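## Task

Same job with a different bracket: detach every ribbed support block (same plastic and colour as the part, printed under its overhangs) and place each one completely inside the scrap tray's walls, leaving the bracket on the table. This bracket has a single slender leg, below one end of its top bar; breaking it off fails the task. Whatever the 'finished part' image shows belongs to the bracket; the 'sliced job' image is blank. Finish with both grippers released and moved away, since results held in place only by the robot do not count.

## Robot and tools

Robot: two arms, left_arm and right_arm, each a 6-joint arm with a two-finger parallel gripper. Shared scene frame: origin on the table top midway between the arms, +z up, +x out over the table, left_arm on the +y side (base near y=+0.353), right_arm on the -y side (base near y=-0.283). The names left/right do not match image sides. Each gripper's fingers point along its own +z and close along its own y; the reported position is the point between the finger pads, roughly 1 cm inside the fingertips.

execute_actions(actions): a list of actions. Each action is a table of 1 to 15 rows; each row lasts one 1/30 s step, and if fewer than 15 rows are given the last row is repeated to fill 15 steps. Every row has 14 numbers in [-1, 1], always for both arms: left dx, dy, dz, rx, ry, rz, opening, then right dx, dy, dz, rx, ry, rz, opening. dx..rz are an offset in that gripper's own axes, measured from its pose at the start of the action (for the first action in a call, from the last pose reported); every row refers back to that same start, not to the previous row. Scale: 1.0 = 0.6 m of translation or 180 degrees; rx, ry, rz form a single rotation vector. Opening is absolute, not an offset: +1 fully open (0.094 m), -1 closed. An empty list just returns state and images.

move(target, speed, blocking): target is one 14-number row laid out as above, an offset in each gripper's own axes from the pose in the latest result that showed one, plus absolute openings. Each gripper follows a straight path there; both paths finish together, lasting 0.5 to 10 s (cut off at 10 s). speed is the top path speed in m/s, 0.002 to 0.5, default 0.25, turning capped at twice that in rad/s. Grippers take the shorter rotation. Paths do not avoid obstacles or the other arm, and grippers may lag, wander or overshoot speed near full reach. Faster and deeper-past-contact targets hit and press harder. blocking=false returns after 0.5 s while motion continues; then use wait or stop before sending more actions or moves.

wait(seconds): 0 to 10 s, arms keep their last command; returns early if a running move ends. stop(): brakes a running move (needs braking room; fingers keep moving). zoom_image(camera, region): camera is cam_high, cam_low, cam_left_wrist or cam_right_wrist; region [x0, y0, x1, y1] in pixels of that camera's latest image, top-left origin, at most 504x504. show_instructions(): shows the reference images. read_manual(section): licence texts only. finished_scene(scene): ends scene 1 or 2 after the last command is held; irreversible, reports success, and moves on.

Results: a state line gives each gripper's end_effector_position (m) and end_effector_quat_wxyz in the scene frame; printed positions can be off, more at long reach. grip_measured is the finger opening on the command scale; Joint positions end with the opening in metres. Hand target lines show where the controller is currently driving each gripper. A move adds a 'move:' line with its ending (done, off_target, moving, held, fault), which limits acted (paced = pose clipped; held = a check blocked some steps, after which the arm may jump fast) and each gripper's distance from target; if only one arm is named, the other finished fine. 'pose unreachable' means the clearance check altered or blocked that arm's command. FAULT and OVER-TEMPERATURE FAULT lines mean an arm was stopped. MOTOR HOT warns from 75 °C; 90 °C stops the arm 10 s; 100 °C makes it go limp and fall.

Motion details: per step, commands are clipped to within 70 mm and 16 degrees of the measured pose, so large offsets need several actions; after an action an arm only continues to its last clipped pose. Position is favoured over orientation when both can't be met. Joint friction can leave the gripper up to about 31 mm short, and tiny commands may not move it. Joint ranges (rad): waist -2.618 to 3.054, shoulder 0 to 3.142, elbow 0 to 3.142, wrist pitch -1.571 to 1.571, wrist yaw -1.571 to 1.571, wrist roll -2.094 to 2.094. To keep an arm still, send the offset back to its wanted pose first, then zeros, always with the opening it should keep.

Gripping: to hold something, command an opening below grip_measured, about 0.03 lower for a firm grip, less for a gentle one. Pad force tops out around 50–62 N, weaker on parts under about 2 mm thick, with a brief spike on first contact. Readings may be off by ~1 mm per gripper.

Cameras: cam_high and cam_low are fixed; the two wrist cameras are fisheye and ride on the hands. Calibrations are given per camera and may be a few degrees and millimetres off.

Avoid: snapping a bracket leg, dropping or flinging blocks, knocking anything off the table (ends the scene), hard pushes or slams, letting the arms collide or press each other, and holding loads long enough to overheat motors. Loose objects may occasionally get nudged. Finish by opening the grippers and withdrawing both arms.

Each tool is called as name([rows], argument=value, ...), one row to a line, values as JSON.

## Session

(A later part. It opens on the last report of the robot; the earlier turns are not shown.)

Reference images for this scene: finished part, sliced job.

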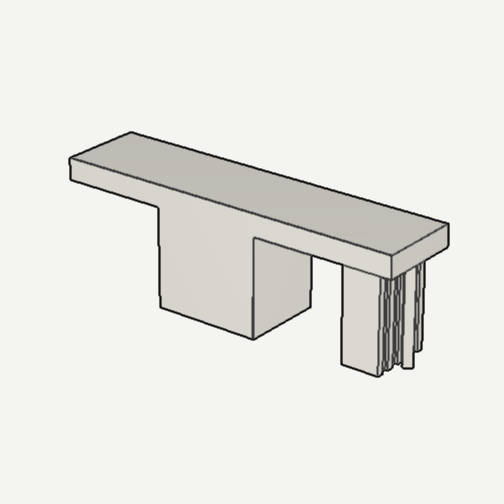

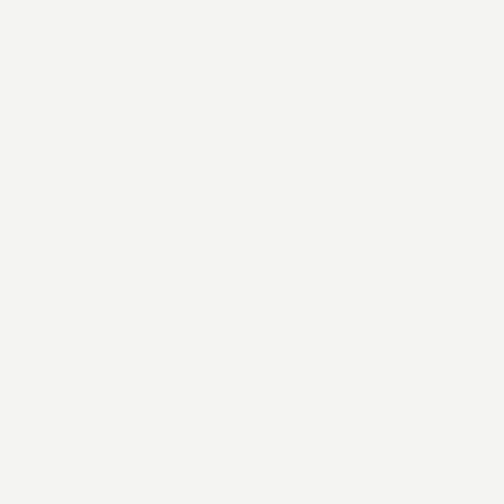

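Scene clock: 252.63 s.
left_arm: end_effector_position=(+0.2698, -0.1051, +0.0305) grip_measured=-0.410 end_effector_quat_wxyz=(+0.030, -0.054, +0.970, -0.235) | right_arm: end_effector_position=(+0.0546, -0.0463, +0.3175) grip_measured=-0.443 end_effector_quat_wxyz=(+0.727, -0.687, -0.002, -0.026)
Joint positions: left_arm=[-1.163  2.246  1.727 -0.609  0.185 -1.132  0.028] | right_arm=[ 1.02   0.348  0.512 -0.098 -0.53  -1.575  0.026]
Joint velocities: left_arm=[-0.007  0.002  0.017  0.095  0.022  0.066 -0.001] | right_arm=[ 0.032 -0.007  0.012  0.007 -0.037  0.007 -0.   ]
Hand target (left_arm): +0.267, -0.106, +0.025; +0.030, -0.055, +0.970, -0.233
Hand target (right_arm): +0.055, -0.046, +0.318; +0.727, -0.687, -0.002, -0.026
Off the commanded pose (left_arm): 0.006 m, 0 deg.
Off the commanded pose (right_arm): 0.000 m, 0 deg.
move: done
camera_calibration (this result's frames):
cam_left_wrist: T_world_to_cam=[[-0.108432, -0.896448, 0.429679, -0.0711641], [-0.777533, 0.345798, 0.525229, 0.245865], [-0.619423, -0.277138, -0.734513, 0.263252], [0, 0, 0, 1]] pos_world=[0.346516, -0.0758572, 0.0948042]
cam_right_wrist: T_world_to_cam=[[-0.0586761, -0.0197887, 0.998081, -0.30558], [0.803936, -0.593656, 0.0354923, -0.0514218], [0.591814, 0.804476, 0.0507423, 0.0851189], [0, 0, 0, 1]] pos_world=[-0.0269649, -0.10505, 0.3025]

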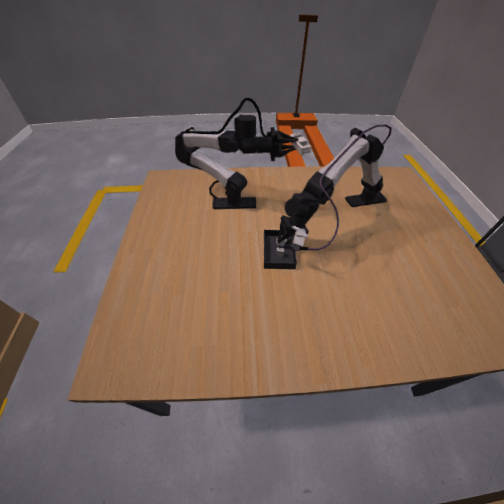

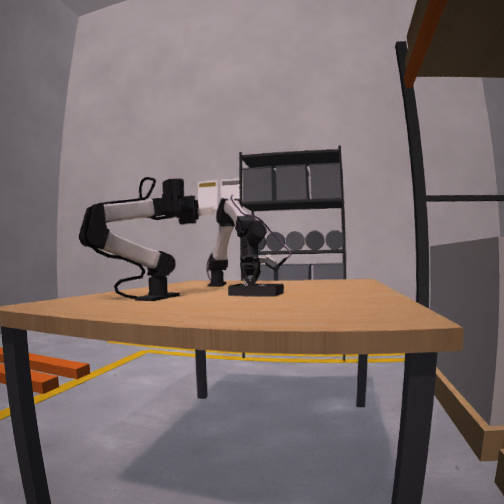

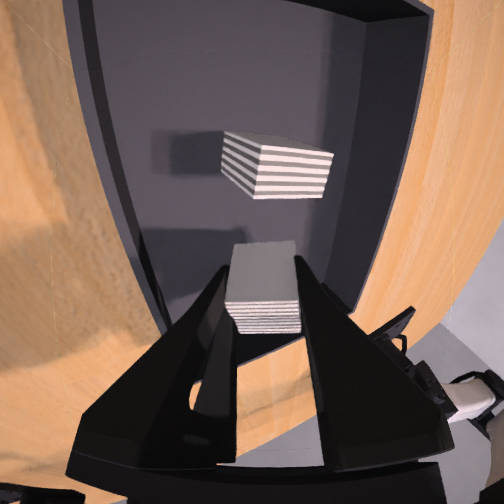

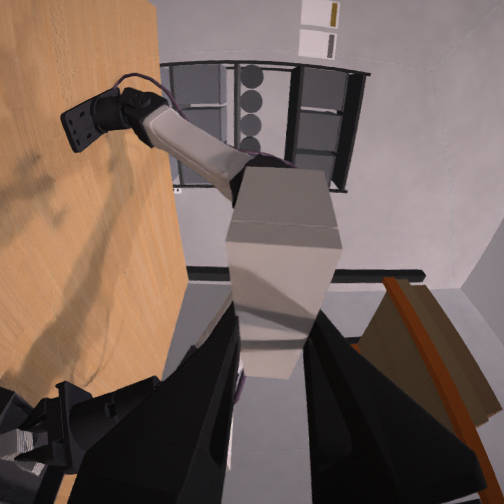

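move(target=[0,0,0,0,0,0,-0.1,0,0,0,0,0,0,-0.55])

move(target=[0,0,-0.12,0,0,0,-0.1,0,0,0,0,0,0,-0.55], speed=0.08)

move(target=[0,0.2,-0.3,0.2,0,0,0.05,0,0,0,0,0,0,-0.55])

Scene clock: 256.33 s.
left_arm: end_effector_position=(+0.2700, -0.1054, +0.0307) grip_measured=-0.102 end_effector_quat_wxyz=(+0.030, -0.054, +0.970, -0.235) | right_arm: end_effector_position=(+0.0546, -0.0463, +0.3175) grip_measured=-0.443 end_effector_quat_wxyz=(+0.727, -0.687, -0.002, -0.026)
Joint positions: left_arm=[-1.163  2.246  1.727 -0.608  0.185 -1.132  0.042] | right_arm=[ 1.02   0.348  0.512 -0.098 -0.53  -1.575  0.026]
Joint velocities: left_arm=[-0.002  0.012 -0.002 -0.037  0.037 -0.022 -0.   ] | right_arm=[-0.017 -0.022 -0.002 -0.051  0.022 -0.022  0.   ]
Hand target (left_arm): +0.270, -0.105, +0.031; +0.030, -0.054, +0.970, -0.235
Hand target (right_arm): +0.055, -0.046, +0.318; +0.727, -0.687, -0.002, -0.026
Off the commanded pose (left_arm): 0.000 m, 0 deg.
Off the commanded pose (right_arm): 0.000 m, 0 deg.
move: done
camera_calibration (this result's frames):
cam_left_wrist: T_world_to_cam=[[-0.108799, -0.895903, 0.430721, -0.0713367], [-0.777981, 0.346462, 0.524128, 0.246247], [-0.618796, -0.278068, -0.73469, 0.263146], [0, 0, 0, 1]] pos_world=[0.346648, -0.0760535, 0.0949916]
cam_right_wrist: T_world_to_cam=[[-0.0586761, -0.0197887, 0.998081, -0.30558], [0.803936, -0.593656, 0.0354923, -0.0514218], [0.591814, 0.804476, 0.0507423, 0.0851189], [0, 0, 0, 1]] pos_world=[-0.0269649, -0.10505, 0.3025]

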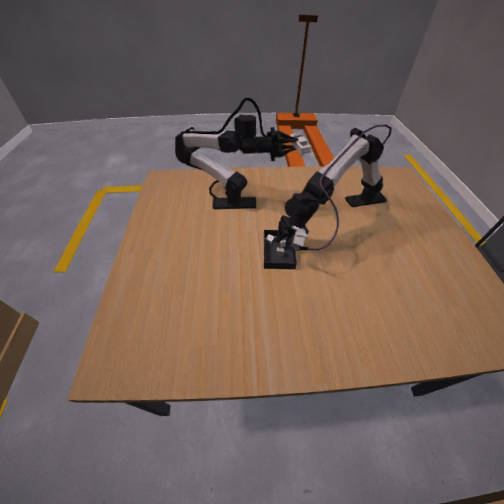

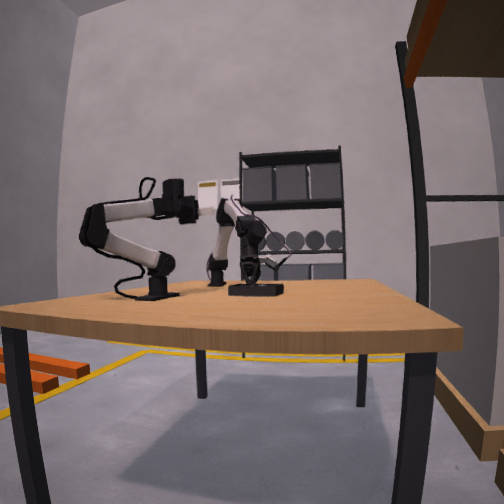

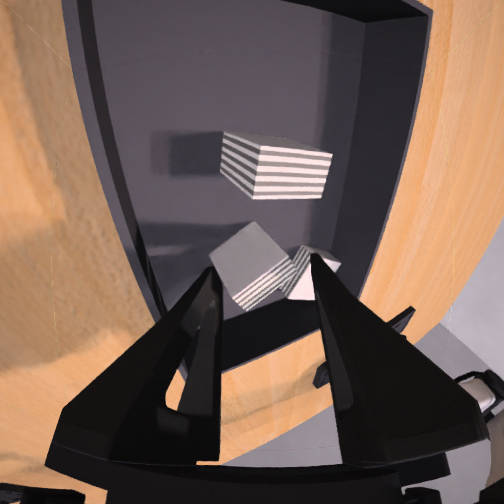

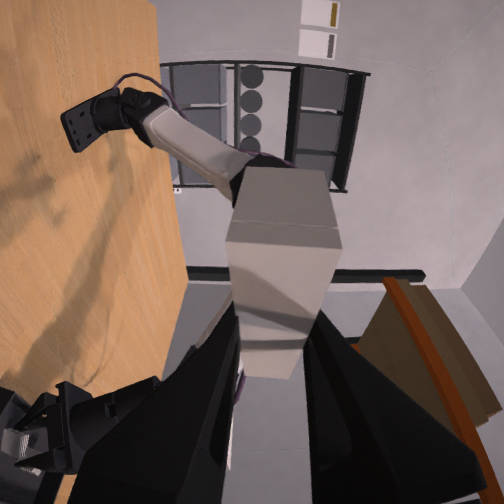

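Scene clock: 257.70 s.
left_arm: end_effector_position=(+0.2657, -0.0780, +0.0930) grip_measured=-0.102 end_effector_quat_wxyz=(+0.035, -0.055, +0.970, -0.236) | right_arm: end_effector_position=(+0.0546, -0.0463, +0.3175) grip_measured=-0.443 end_effector_quat_wxyz=(+0.727, -0.687, -0.002, -0.026)
Joint positions: left_arm=[-1.14   2.09   1.727 -0.762  0.186 -1.111  0.042] | right_arm=[ 1.02   0.348  0.512 -0.098 -0.53  -1.575  0.026]
Joint velocities: left_arm=[-0.007  0.007 -0.012  0.007 -0.051 -0.037 -0.001] | right_arm=[-0.002  0.007 -0.002 -0.007 -0.007  0.022 -0.001]
Hand target (left_arm): +0.263, -0.073, +0.095; +0.030, -0.054, +0.970, -0.235
Hand target (right_arm): +0.055, -0.046, +0.318; +0.727, -0.687, -0.002, -0.026
Off the commanded pose (left_arm): 0.006 m, 1 deg.
Off the commanded pose (right_arm): 0.000 m, 0 deg.
move: done
camera_calibration (this result's frames):
cam_left_wrist: T_world_to_cam=[[-0.109105, -0.896006, 0.43043, -0.0739449], [-0.784842, 0.343382, 0.51586, 0.203124], [-0.610016, -0.281537, -0.740687, 0.311845], [0, 0, 0, 1]] pos_world=[0.341583, -0.048208, 0.158025]
cam_right_wrist: T_world_to_cam=[[-0.0586761, -0.0197887, 0.998081, -0.30558], [0.803936, -0.593656, 0.0354923, -0.0514218], [0.591814, 0.804476, 0.0507423, 0.0851189], [0, 0, 0, 1]] pos_world=[-0.0269649, -0.10505, 0.3025]

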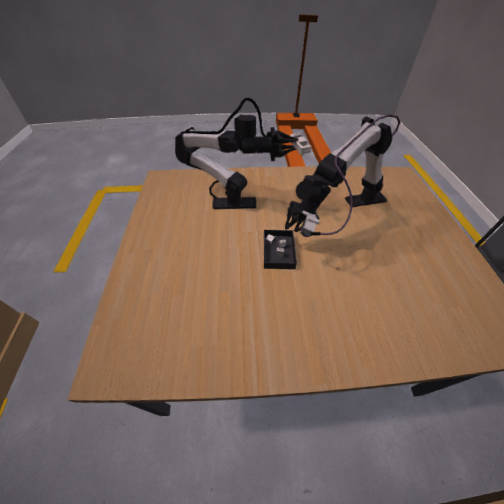

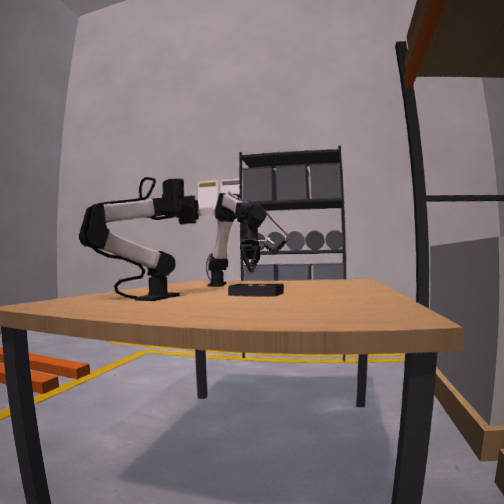

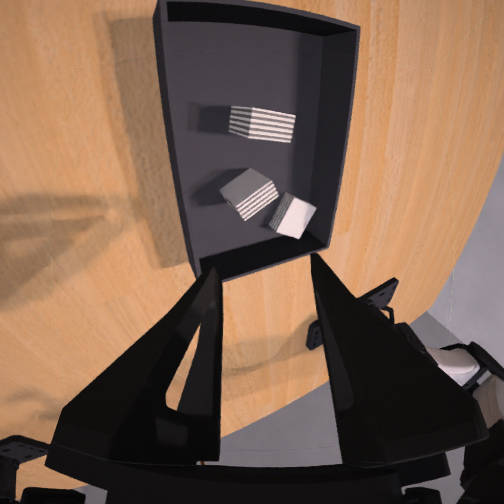

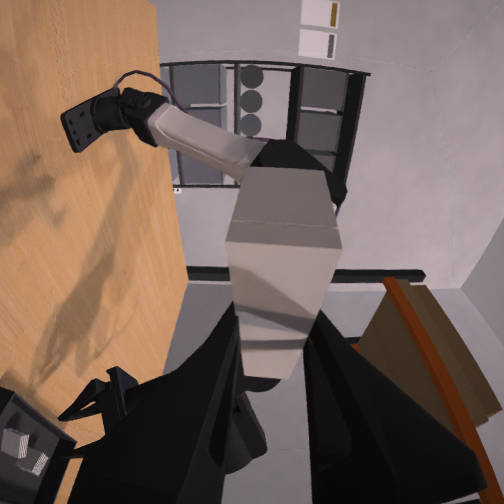

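Scene clock: 259.60 s.
left_arm: end_effector_position=(+0.2383, +0.1088, +0.1950) grip_measured=+0.048 end_effector_quat_wxyz=(+0.047, -0.051, +0.851, -0.520) | right_arm: end_effector_position=(+0.0546, -0.0463, +0.3175) grip_measured=-0.443 end_effector_quat_wxyz=(+0.727, -0.687, -0.002, -0.026)
Joint positions: left_arm=[-0.592  1.236  0.844 -0.377  0.857 -0.909  0.049] | right_arm=[ 1.02   0.348  0.512 -0.098 -0.53  -1.575  0.026]
Joint velocities: left_arm=[-0.022  0.002 -0.022 -0.007 -0.037 -0.066  0.001] | right_arm=[-0.002  0.002 -0.007 -0.037 -0.037 -0.022 -0.   ]
Hand target (left_arm): +0.236, +0.110, +0.197; +0.051, -0.043, +0.847, -0.527
Hand target (right_arm): +0.055, -0.046, +0.318; +0.727, -0.687, -0.002, -0.026
Off the commanded pose (left_arm): 0.002 m, 1 deg.
Off the commanded pose (right_arm): 0.000 m, 0 deg.
move: done
camera_calibration (this result's frames):
cam_left_wrist: T_world_to_cam=[[-0.1598, -0.484833, 0.859884, -0.0699337], [-0.803157, 0.570308, 0.172302, 0.111473], [-0.573936, -0.663088, -0.480532, 0.405471], [0, 0, 0, 1]] pos_world=[0.311069, 0.171383, 0.23577]
cam_right_wrist: T_world_to_cam=[[-0.0586761, -0.0197887, 0.998081, -0.30558], [0.803936, -0.593656, 0.0354923, -0.0514218], [0.591814, 0.804476, 0.0507423, 0.0851189], [0, 0, 0, 1]] pos_world=[-0.0269649, -0.10505, 0.3025]

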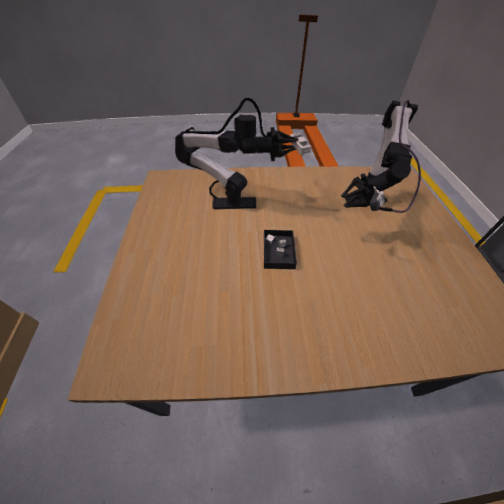

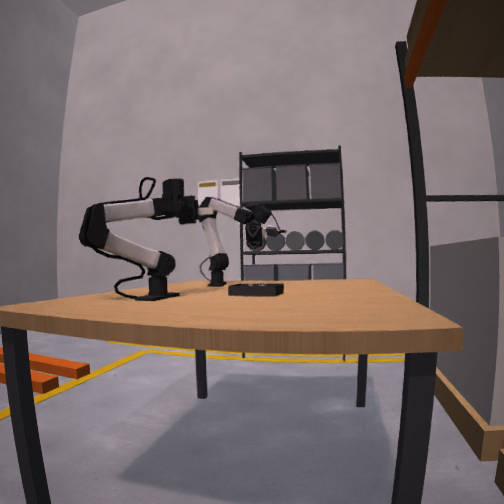

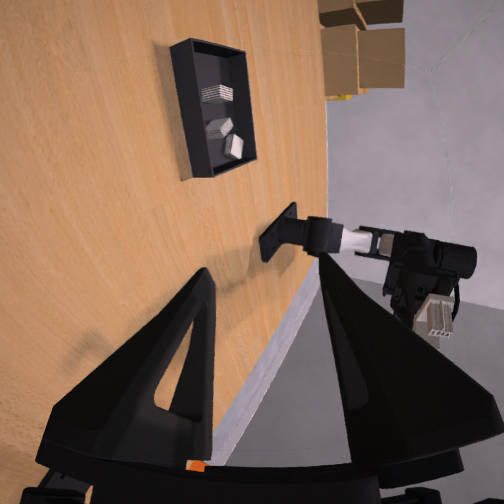

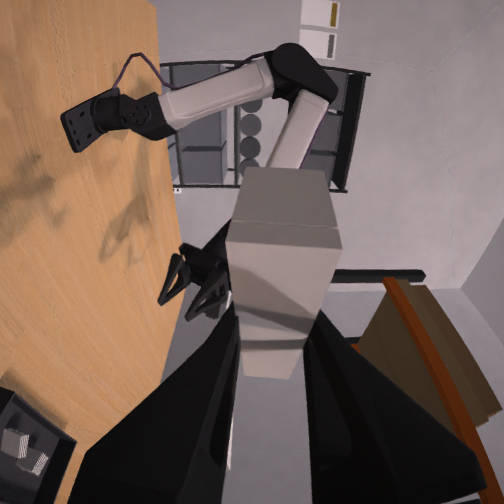

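move(target=[0.397,-0.22,-0.035,0.117,0,0,0.05,0,0,0,0,0,0,-0.55], speed=0.2)

move(target=[0,-0.015,0.06,0.01,0,0,0.05,0,0,0,0,0,0,-0.55], speed=0.05)

Scene clock: 266.27 s.
left_arm: end_effector_position=(+0.0026, +0.0353, +0.3022) grip_measured=+0.048 end_effector_quat_wxyz=(+0.065, -0.028, +0.755, -0.652) | right_arm: end_effector_position=(+0.0546, -0.0463, +0.3175) grip_measured=-0.443 end_effector_quat_wxyz=(+0.727, -0.687, -0.002, -0.026)
Joint positions: left_arm=[-1.886  0.761  0.686 -0.071 -0.263 -1.547  0.049] | right_arm=[ 1.02   0.348  0.512 -0.098 -0.53  -1.575  0.026]
Joint velocities: left_arm=[-0.032 -0.007  0.007  0.022  0.007 -0.051 -0.001] | right_arm=[ 0.007 -0.002  0.002 -0.037 -0.037  0.007 -0.001]
Hand target (left_arm): +0.002, +0.032, +0.313; +0.065, -0.034, +0.746, -0.662
Hand target (right_arm): +0.055, -0.046, +0.318; +0.727, -0.687, -0.002, -0.026
Off the commanded pose (left_arm): 0.014 m, 3 deg.
Off the commanded pose (right_arm): 0.000 m, 0 deg.
move: off_target (left_arm)
camera_calibration (this result's frames):
cam_left_wrist: T_world_to_cam=[[-0.238048, -0.183818, 0.9537, -0.27415], [-0.79329, 0.603334, -0.0817211, 0.0212171], [-0.560378, -0.776014, -0.289444, 0.219133], [0, 0, 0, 1]] pos_world=[0.074368, 0.106856, 0.326618]
cam_right_wrist: T_world_to_cam=[[-0.0586761, -0.0197887, 0.998081, -0.30558], [0.803936, -0.593656, 0.0354923, -0.0514218], [0.591814, 0.804476, 0.0507423, 0.0851189], [0, 0, 0, 1]] pos_world=[-0.0269649, -0.10505, 0.3025]

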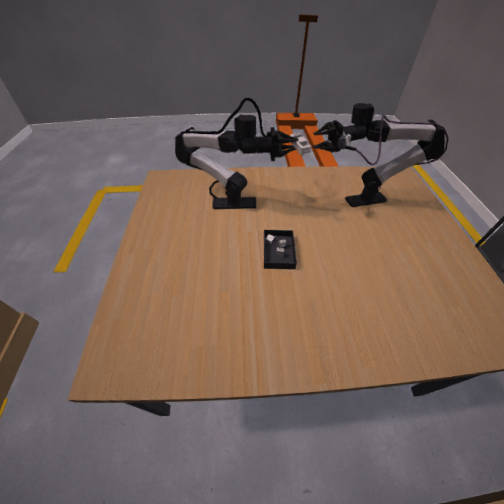

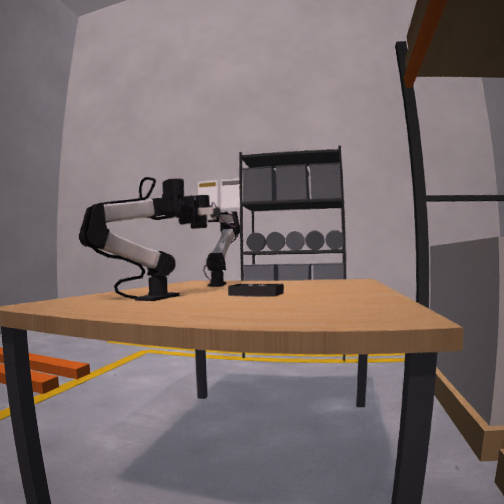

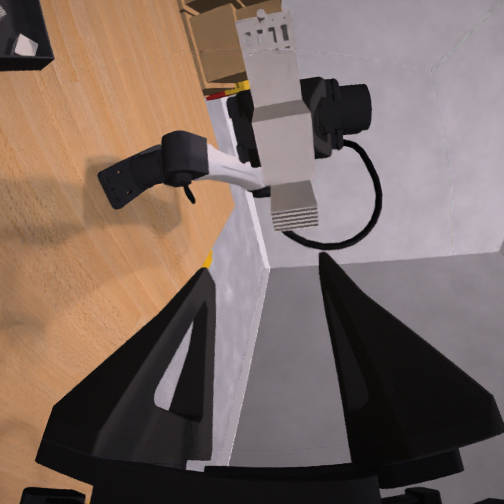

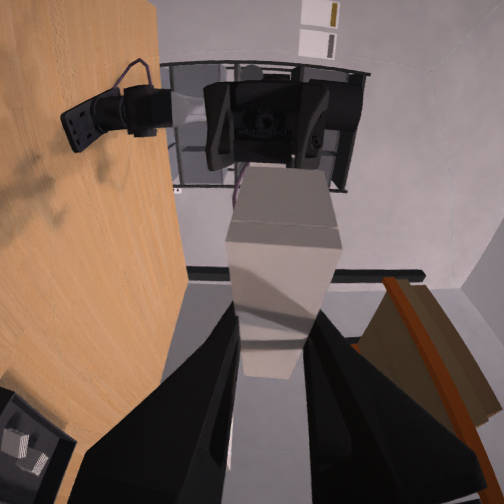

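Scene clock: 267.60 s.
left_arm: end_effector_position=(+0.0072, +0.0033, +0.2968) grip_measured=+0.048 end_effector_quat_wxyz=(+0.066, -0.030, +0.751, -0.656) | right_arm: end_effector_position=(+0.0546, -0.0463, +0.3175) grip_measured=-0.443 end_effector_quat_wxyz=(+0.727, -0.687, -0.002, -0.026)
Joint positions: left_arm=[-1.842  0.904  0.697  0.072 -0.224 -1.54   0.049] | right_arm=[ 1.02   0.348  0.512 -0.098 -0.53  -1.575  0.026]
Joint velocities: left_arm=[ 0.002 -0.012 -0.007  0.007 -0.007 -0.051 -0.001] | right_arm=[ 0.002 -0.017  0.002 -0.11   0.051  0.037 -0.001]
Hand target (left_arm): +0.007, -0.001, +0.306; +0.065, -0.028, +0.744, -0.664
Hand target (right_arm): +0.055, -0.046, +0.318; +0.727, -0.687, -0.002, -0.026
Off the commanded pose (left_arm): 0.010 m, 1 deg.
Off the commanded pose (right_arm): 0.000 m, 0 deg.
move: done
camera_calibration (this result's frames):
cam_left_wrist: T_world_to_cam=[[-0.238089, -0.175822, 0.955196, -0.274272], [-0.795588, 0.599417, -0.0879715, 0.0456418], [-0.557093, -0.780888, -0.282597, 0.19334], [0, 0, 0, 1]] pos_world=[0.0787192, 0.0753952, 0.320636]
cam_right_wrist: T_world_to_cam=[[-0.0586761, -0.0197887, 0.998081, -0.30558], [0.803936, -0.593656, 0.0354923, -0.0514218], [0.591814, 0.804476, 0.0507423, 0.0851189], [0, 0, 0, 1]] pos_world=[-0.0269649, -0.10505, 0.3025]

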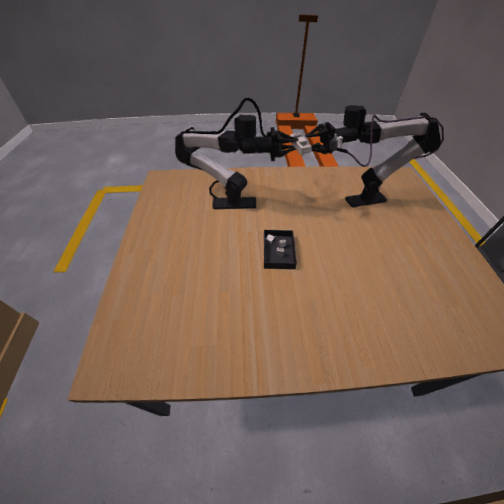

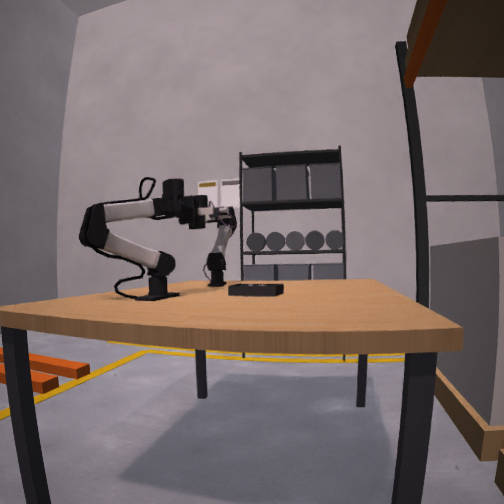

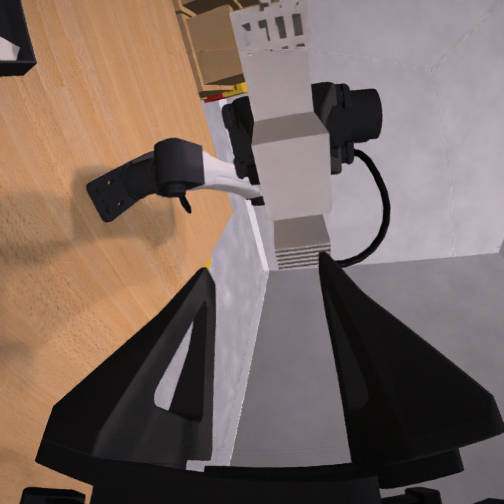

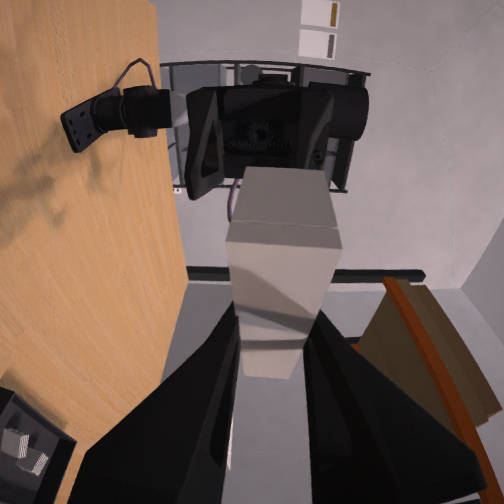

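move(target=[0,-0.042,0,0.01,0,0,0.05,0,0,0,0,0,0,-0.55], speed=0.05)

Scene clock: 281.40 s.
left_arm: end_effector_position=(+0.0072, +0.0032, +0.3185) grip_measured=+0.048 end_effector_quat_wxyz=(+0.065, -0.031, +0.740, -0.668) | right_arm: end_effector_position=(+0.0546, -0.0463, +0.3175) grip_measured=-0.443 end_effector_quat_wxyz=(+0.727, -0.687, -0.002, -0.026)
Joint positions: left_arm=[-1.842  0.904  0.751  0.052 -0.224 -1.539  0.049] | right_arm=[ 1.02   0.348  0.512 -0.098 -0.53  -1.575  0.026]
Joint velocities: left_arm=[ 0.022 -0.027  0.017 -0.11  -0.022  0.051 -0.   ] | right_arm=[ 0.002  0.002  0.017 -0.051  0.051 -0.022  0.   ]
Hand target (left_arm): +0.006, +0.000, +0.322; +0.067, -0.029, +0.741, -0.668
Hand target (right_arm): +0.055, -0.046, +0.318; +0.727, -0.687, -0.002, -0.026
Off the commanded pose (left_arm): 0.005 m, 0 deg.
Off the commanded pose (right_arm): 0.000 m, 0 deg.
move: done
camera_calibration (this result's frames):
cam_left_wrist: T_world_to_cam=[[-0.236414, -0.14353, 0.960993, -0.296977], [-0.795682, 0.596244, -0.106693, 0.0536021], [-0.557673, -0.789869, -0.255164, 0.190641], [0, 0, 0, 1]] pos_world=[0.0787559, 0.0759961, 0.339756]
cam_right_wrist: T_world_to_cam=[[-0.0586761, -0.0197887, 0.998081, -0.30558], [0.803936, -0.593656, 0.0354923, -0.0514218], [0.591814, 0.804476, 0.0507423, 0.0851189], [0, 0, 0, 1]] pos_world=[-0.0269649, -0.10505, 0.3025]

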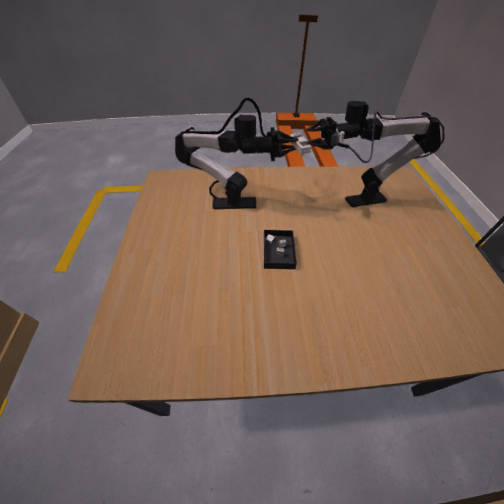

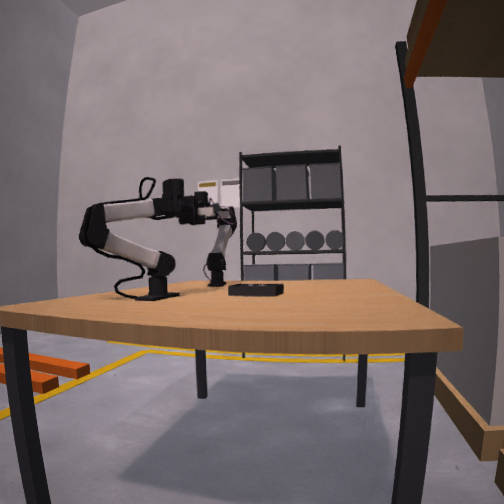

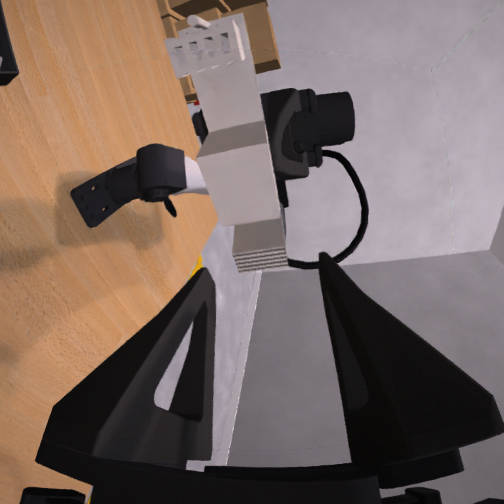

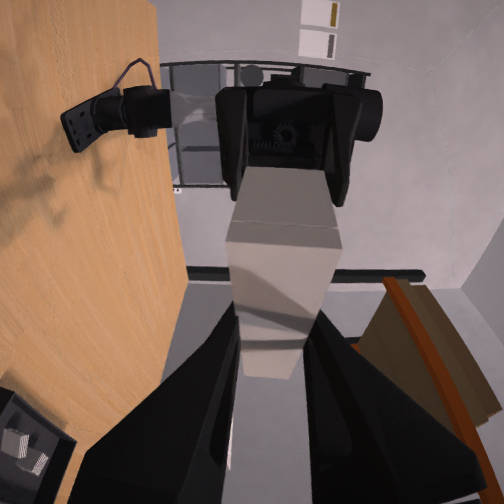

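move(target=[0,-0.012,0.05,0.01,0,0,0.05,0,0,0,0,0,0,-0.55], speed=0.04)

move(target=[0,0,0,0,0,0,-0.52,0,0,0,0,0,0,-0.55])

Scene clock: 285.73 s.
left_arm: end_effector_position=(+0.0108, -0.0225, +0.3127) grip_measured=+0.048 end_effector_quat_wxyz=(+0.066, -0.033, +0.738, -0.671) | right_arm: end_effector_position=(+0.0546, -0.0463, +0.3175) grip_measured=-0.443 end_effector_quat_wxyz=(+0.727, -0.687, -0.002, -0.026)
Joint positions: left_arm=[-1.817  1.017  0.767  0.156 -0.203 -1.536  0.049] | right_arm=[ 1.02   0.348  0.512 -0.098 -0.53  -1.575  0.026]
Joint velocities: left_arm=[ 0.002 -0.002  0.002 -0.037  0.022  0.037  0.001] | right_arm=[ 0.002 -0.012 -0.012  0.022  0.007 -0.037 -0.   ]
Hand target (left_arm): +0.011, -0.027, +0.323; +0.066, -0.031, +0.730, -0.680
Hand target (right_arm): +0.055, -0.046, +0.318; +0.727, -0.687, -0.002, -0.026
Off the commanded pose (left_arm): 0.011 m, 1 deg.
Off the commanded pose (right_arm): 0.000 m, 0 deg.
move: off_target (left_arm)
camera_calibration (this result's frames):
cam_left_wrist: T_world_to_cam=[[-0.235972, -0.138401, 0.961854, -0.294438], [-0.798068, 0.592337, -0.110559, 0.0723468], [-0.55444, -0.793714, -0.250229, 0.169247], [0, 0, 0, 1]] pos_world=[0.0820959, 0.0507295, 0.333555]
cam_right_wrist: T_world_to_cam=[[-0.0586761, -0.0197887, 0.998081, -0.30558], [0.803936, -0.593656, 0.0354923, -0.0514218], [0.591814, 0.804476, 0.0507423, 0.0851189], [0, 0, 0, 1]] pos_world=[-0.0269649, -0.10505, 0.3025]

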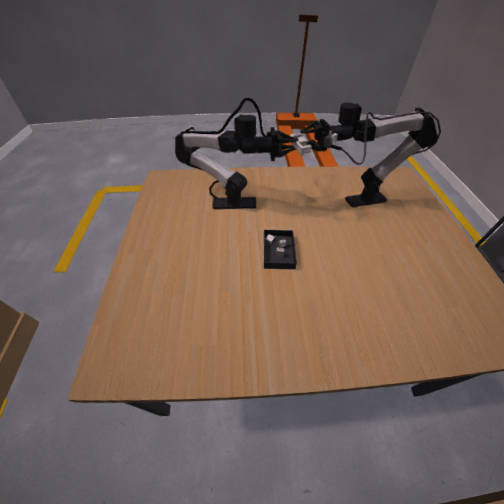

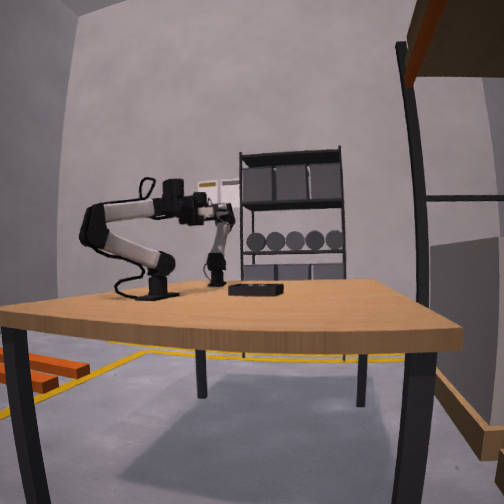

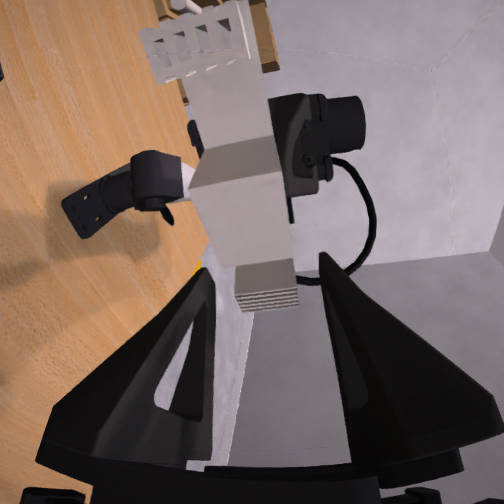

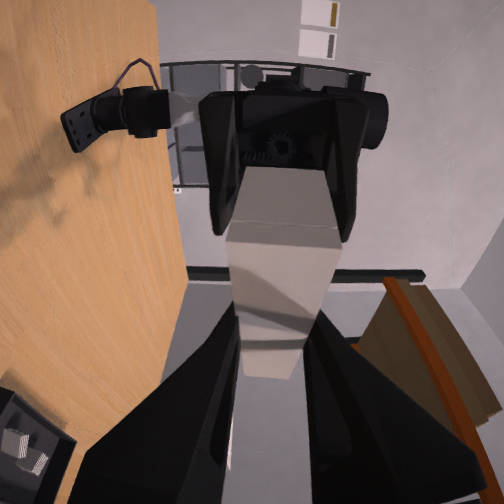

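Scene clock: 286.23 s.
left_arm: end_effector_position=(+0.0108, -0.0225, +0.3127) grip_measured=-0.502 end_effector_quat_wxyz=(+0.066, -0.033, +0.738, -0.670) | right_arm: end_effector_position=(+0.0546, -0.0463, +0.3175) grip_measured=-0.443 end_effector_quat_wxyz=(+0.727, -0.687, -0.002, -0.026)
Joint positions: left_arm=[-1.817  1.017  0.767  0.156 -0.203 -1.536  0.023] | right_arm=[ 1.02   0.348  0.512 -0.098 -0.53  -1.575  0.026]
Joint velocities: left_arm=[ 0.002 -0.002 -0.017 -0.007 -0.022  0.007  0.001] | right_arm=[-0.007 -0.007 -0.002 -0.066 -0.125 -0.007 -0.   ]
Hand target (left_arm): +0.011, -0.023, +0.313; +0.066, -0.033, +0.738, -0.671
Hand target (right_arm): +0.055, -0.046, +0.318; +0.727, -0.687, -0.002, -0.026
Off the commanded pose (left_arm): 0.000 m, 0 deg.
Off the commanded pose (right_arm): 0.000 m, 0 deg.
move: done
camera_calibration (this result's frames):
cam_left_wrist: T_world_to_cam=[[-0.235994, -0.138767, 0.961795, -0.294338], [-0.798066, 0.592379, -0.110352, 0.0722681], [-0.554434, -0.793619, -0.250544, 0.169332], [0, 0, 0, 1]] pos_world=[0.082096, 0.0507302, 0.333493]
cam_right_wrist: T_world_to_cam=[[-0.0586761, -0.0197887, 0.998081, -0.30558], [0.803936, -0.593656, 0.0354923, -0.0514218], [0.591814, 0.804476, 0.0507423, 0.0851189], [0, 0, 0, 1]] pos_world=[-0.0269649, -0.10505, 0.3025]

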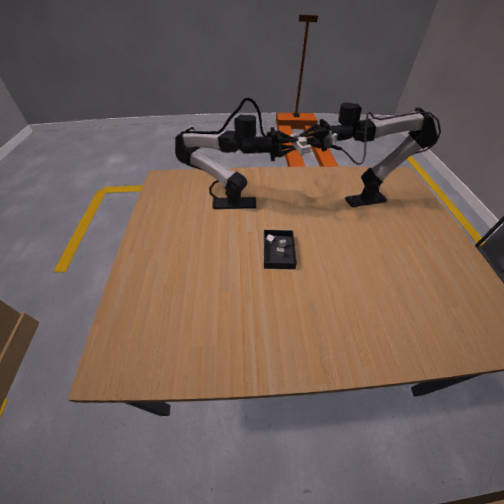

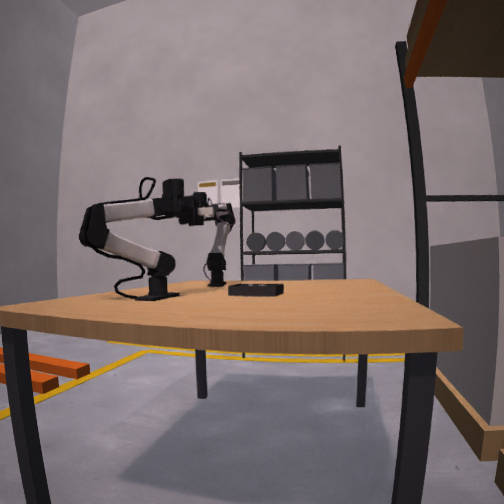

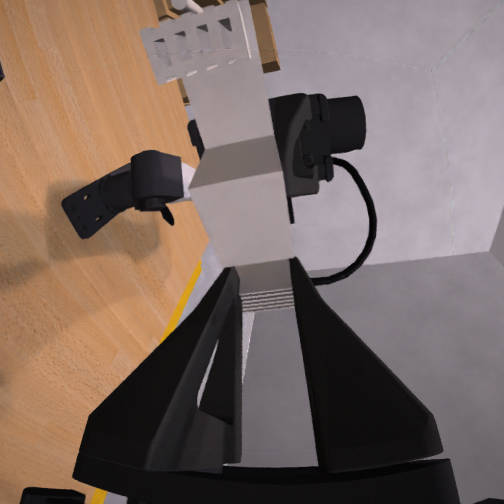

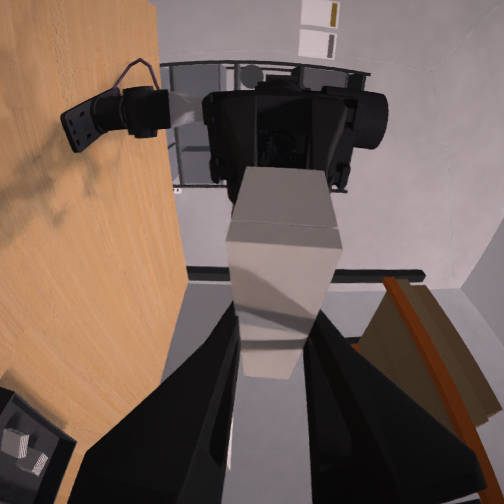

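move(target=[0,0,0,0,0,0,0.05,0,0,0,0,0,0,-0.55])

move(target=[0.028,-0.012,0.012,0,0,0,0.05,0,0,0,0,0,0,-0.55], speed=0.04)

move(target=[0,0,0,0,0,0,-0.55,0,0,0,0,0,0,-0.55])

Scene clock: 290.60 s.
left_arm: end_effector_position=(+0.0108, -0.0225, +0.3127) grip_measured=+0.048 end_effector_quat_wxyz=(+0.066, -0.033, +0.738, -0.670) | right_arm: end_effector_position=(+0.0546, -0.0463, +0.3175) grip_measured=-0.443 end_effector_quat_wxyz=(+0.727, -0.687, -0.002, -0.026)
Joint positions: left_arm=[-1.817  1.017  0.767  0.156 -0.203 -1.536  0.049] | right_arm=[ 1.02   0.348  0.512 -0.098 -0.53  -1.575  0.026]
Joint velocities: left_arm=[-0.002 -0.017 -0.002  0.007 -0.095 -0.051  0.001] | right_arm=[ 0.017 -0.017  0.007  0.066 -0.051  0.051  0.001]
Hand target (left_arm): +0.011, -0.023, +0.313; +0.066, -0.033, +0.738, -0.670
Hand target (right_arm): +0.055, -0.046, +0.318; +0.727, -0.687, -0.002, -0.026
Off the commanded pose (left_arm): 0.000 m, 0 deg.
Off the commanded pose (right_arm): 0.000 m, 0 deg.
move: done
camera_calibration (this result's frames):
cam_left_wrist: T_world_to_cam=[[-0.235994, -0.138767, 0.961795, -0.294338], [-0.798066, 0.592379, -0.110352, 0.0722681], [-0.554434, -0.793619, -0.250544, 0.169332], [0, 0, 0, 1]] pos_world=[0.082096, 0.0507302, 0.333493]
cam_right_wrist: T_world_to_cam=[[-0.0586761, -0.0197887, 0.998081, -0.30558], [0.803936, -0.593656, 0.0354923, -0.0514218], [0.591814, 0.804476, 0.0507423, 0.0851189], [0, 0, 0, 1]] pos_world=[-0.0269649, -0.10505, 0.3025]

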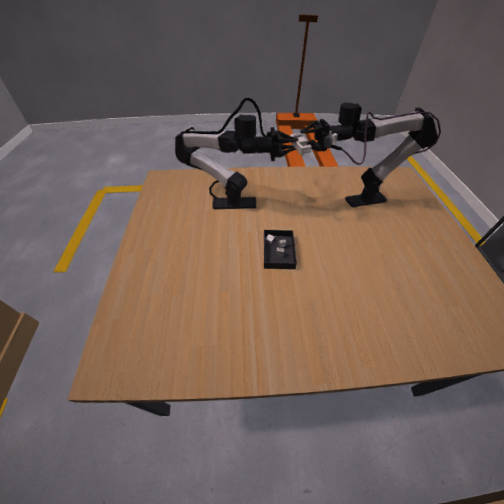

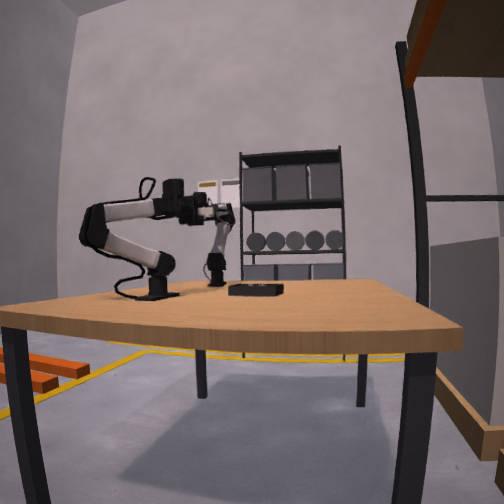

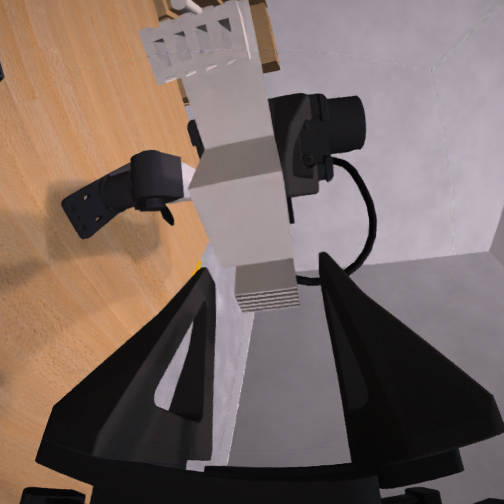

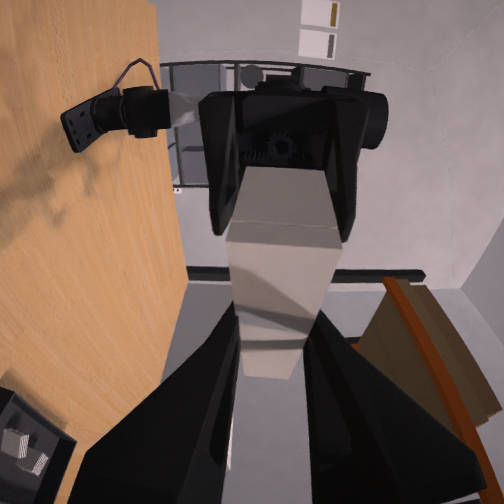

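Scene clock: 291.37 s.
left_arm: end_effector_position=(-0.0048, -0.0293, +0.3124) grip_measured=+0.048 end_effector_quat_wxyz=(+0.065, -0.027, +0.742, -0.667) | right_arm: end_effector_position=(+0.0546, -0.0463, +0.3175) grip_measured=-0.443 end_effector_quat_wxyz=(+0.727, -0.687, -0.002, -0.026)
Joint positions: left_arm=[-1.88   1.052  0.791  0.156 -0.257 -1.536  0.049] | right_arm=[ 1.02   0.348  0.512 -0.098 -0.53  -1.575  0.026]
Joint velocities: left_arm=[-0.022 -0.017 -0.017  0.007  0.022 -0.007  0.   ] | right_arm=[ 0.002  0.002  0.012 -0.051  0.066  0.022  0.   ]
Hand target (left_arm): -0.005, -0.032, +0.319; +0.067, -0.032, +0.738, -0.671
Hand target (right_arm): +0.055, -0.046, +0.318; +0.727, -0.687, -0.002, -0.026
Off the commanded pose (left_arm): 0.007 m, 1 deg.
Off the commanded pose (right_arm): 0.000 m, 0 deg.
move: done
camera_calibration (this result's frames):
cam_left_wrist: T_world_to_cam=[[-0.243471, -0.146066, 0.958846, -0.29804], [-0.791298, 0.601585, -0.109284, 0.0637071], [-0.560865, -0.785341, -0.262051, 0.159051], [0, 0, 0, 1]] pos_world=[0.0670532, 0.0430502, 0.334416]
cam_right_wrist: T_world_to_cam=[[-0.0586761, -0.0197887, 0.998081, -0.30558], [0.803936, -0.593656, 0.0354923, -0.0514218], [0.591814, 0.804476, 0.0507423, 0.0851189], [0, 0, 0, 1]] pos_world=[-0.0269649, -0.10505, 0.3025]

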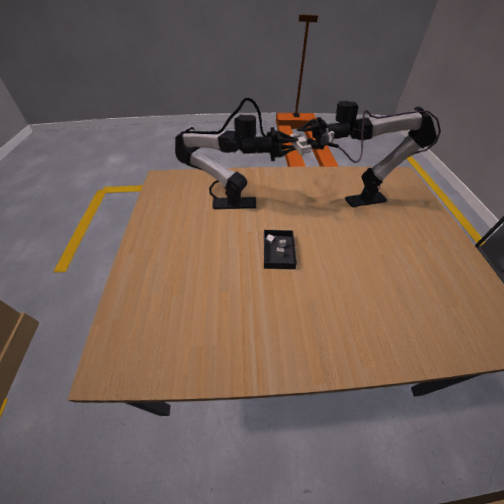

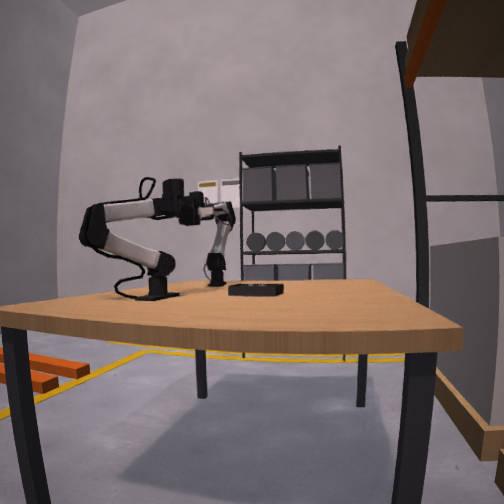

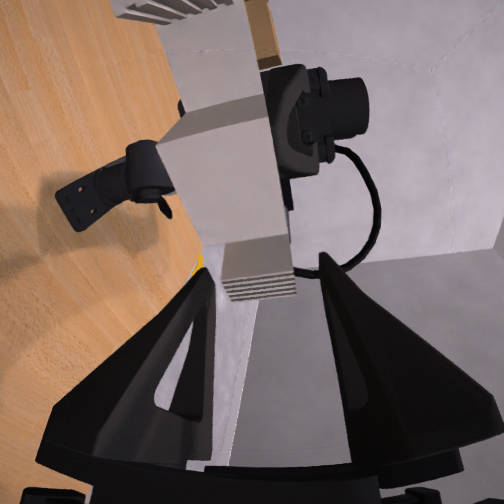

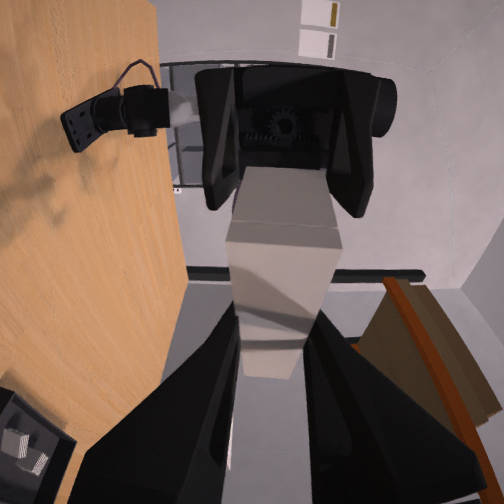

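Scene clock: 291.87 s.
left_arm: end_effector_position=(-0.0047, -0.0292, +0.3120) grip_measured=-0.442 end_effector_quat_wxyz=(+0.066, -0.027, +0.742, -0.667) | right_arm: end_effector_position=(+0.0546, -0.0463, +0.3177) grip_measured=-0.443 end_effector_quat_wxyz=(+0.727, -0.686, -0.002, -0.026)
Joint positions: left_arm=[-1.88   1.052  0.791  0.154 -0.257 -1.536  0.026] | right_arm=[ 1.02   0.348  0.512 -0.097 -0.53  -1.575  0.026]
Joint velocities: left_arm=[-0.002 -0.017 -0.002  0.007  0.037  0.022  0.001] | right_arm=[ 0.012 -0.007 -0.007  0.051  0.022 -0.051 -0.001]
Hand target (left_arm): -0.005, -0.029, +0.312; +0.066, -0.027, +0.742, -0.667
Hand target (right_arm): +0.055, -0.046, +0.318; +0.727, -0.687, -0.002, -0.026
Off the commanded pose (left_arm): 0.000 m, 0 deg.
Off the commanded pose (right_arm): 0.000 m, 0 deg.
move: done
camera_calibration (this result's frames):
cam_left_wrist: T_world_to_cam=[[-0.243635, -0.147606, 0.958569, -0.297627], [-0.791501, 0.601449, -0.108558, 0.0634627], [-0.560507, -0.785157, -0.263364, 0.159449], [0, 0, 0, 1]] pos_world=[0.0670905, 0.0430911, 0.334179]
cam_right_wrist: T_world_to_cam=[[-0.058702, -0.0204463, 0.998066, -0.305774], [0.803948, -0.593661, 0.0351231, -0.0513123], [0.591795, 0.804455, 0.0512869, 0.0849487], [0, 0, 0, 1]] pos_world=[-0.0269693, -0.105051, 0.302628]

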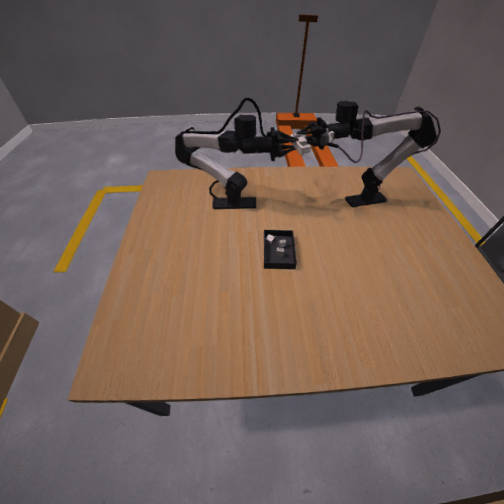

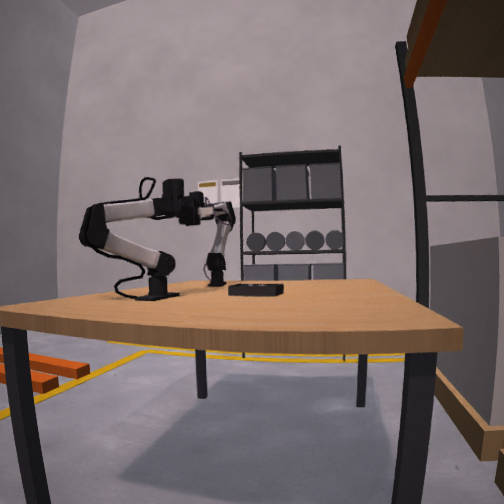

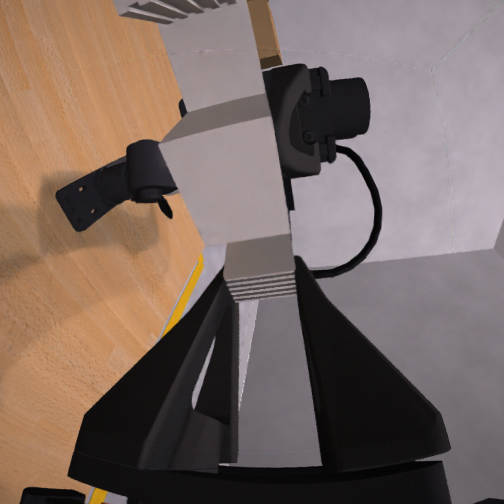

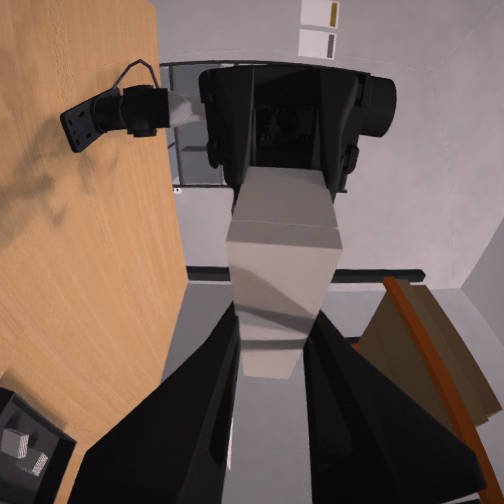

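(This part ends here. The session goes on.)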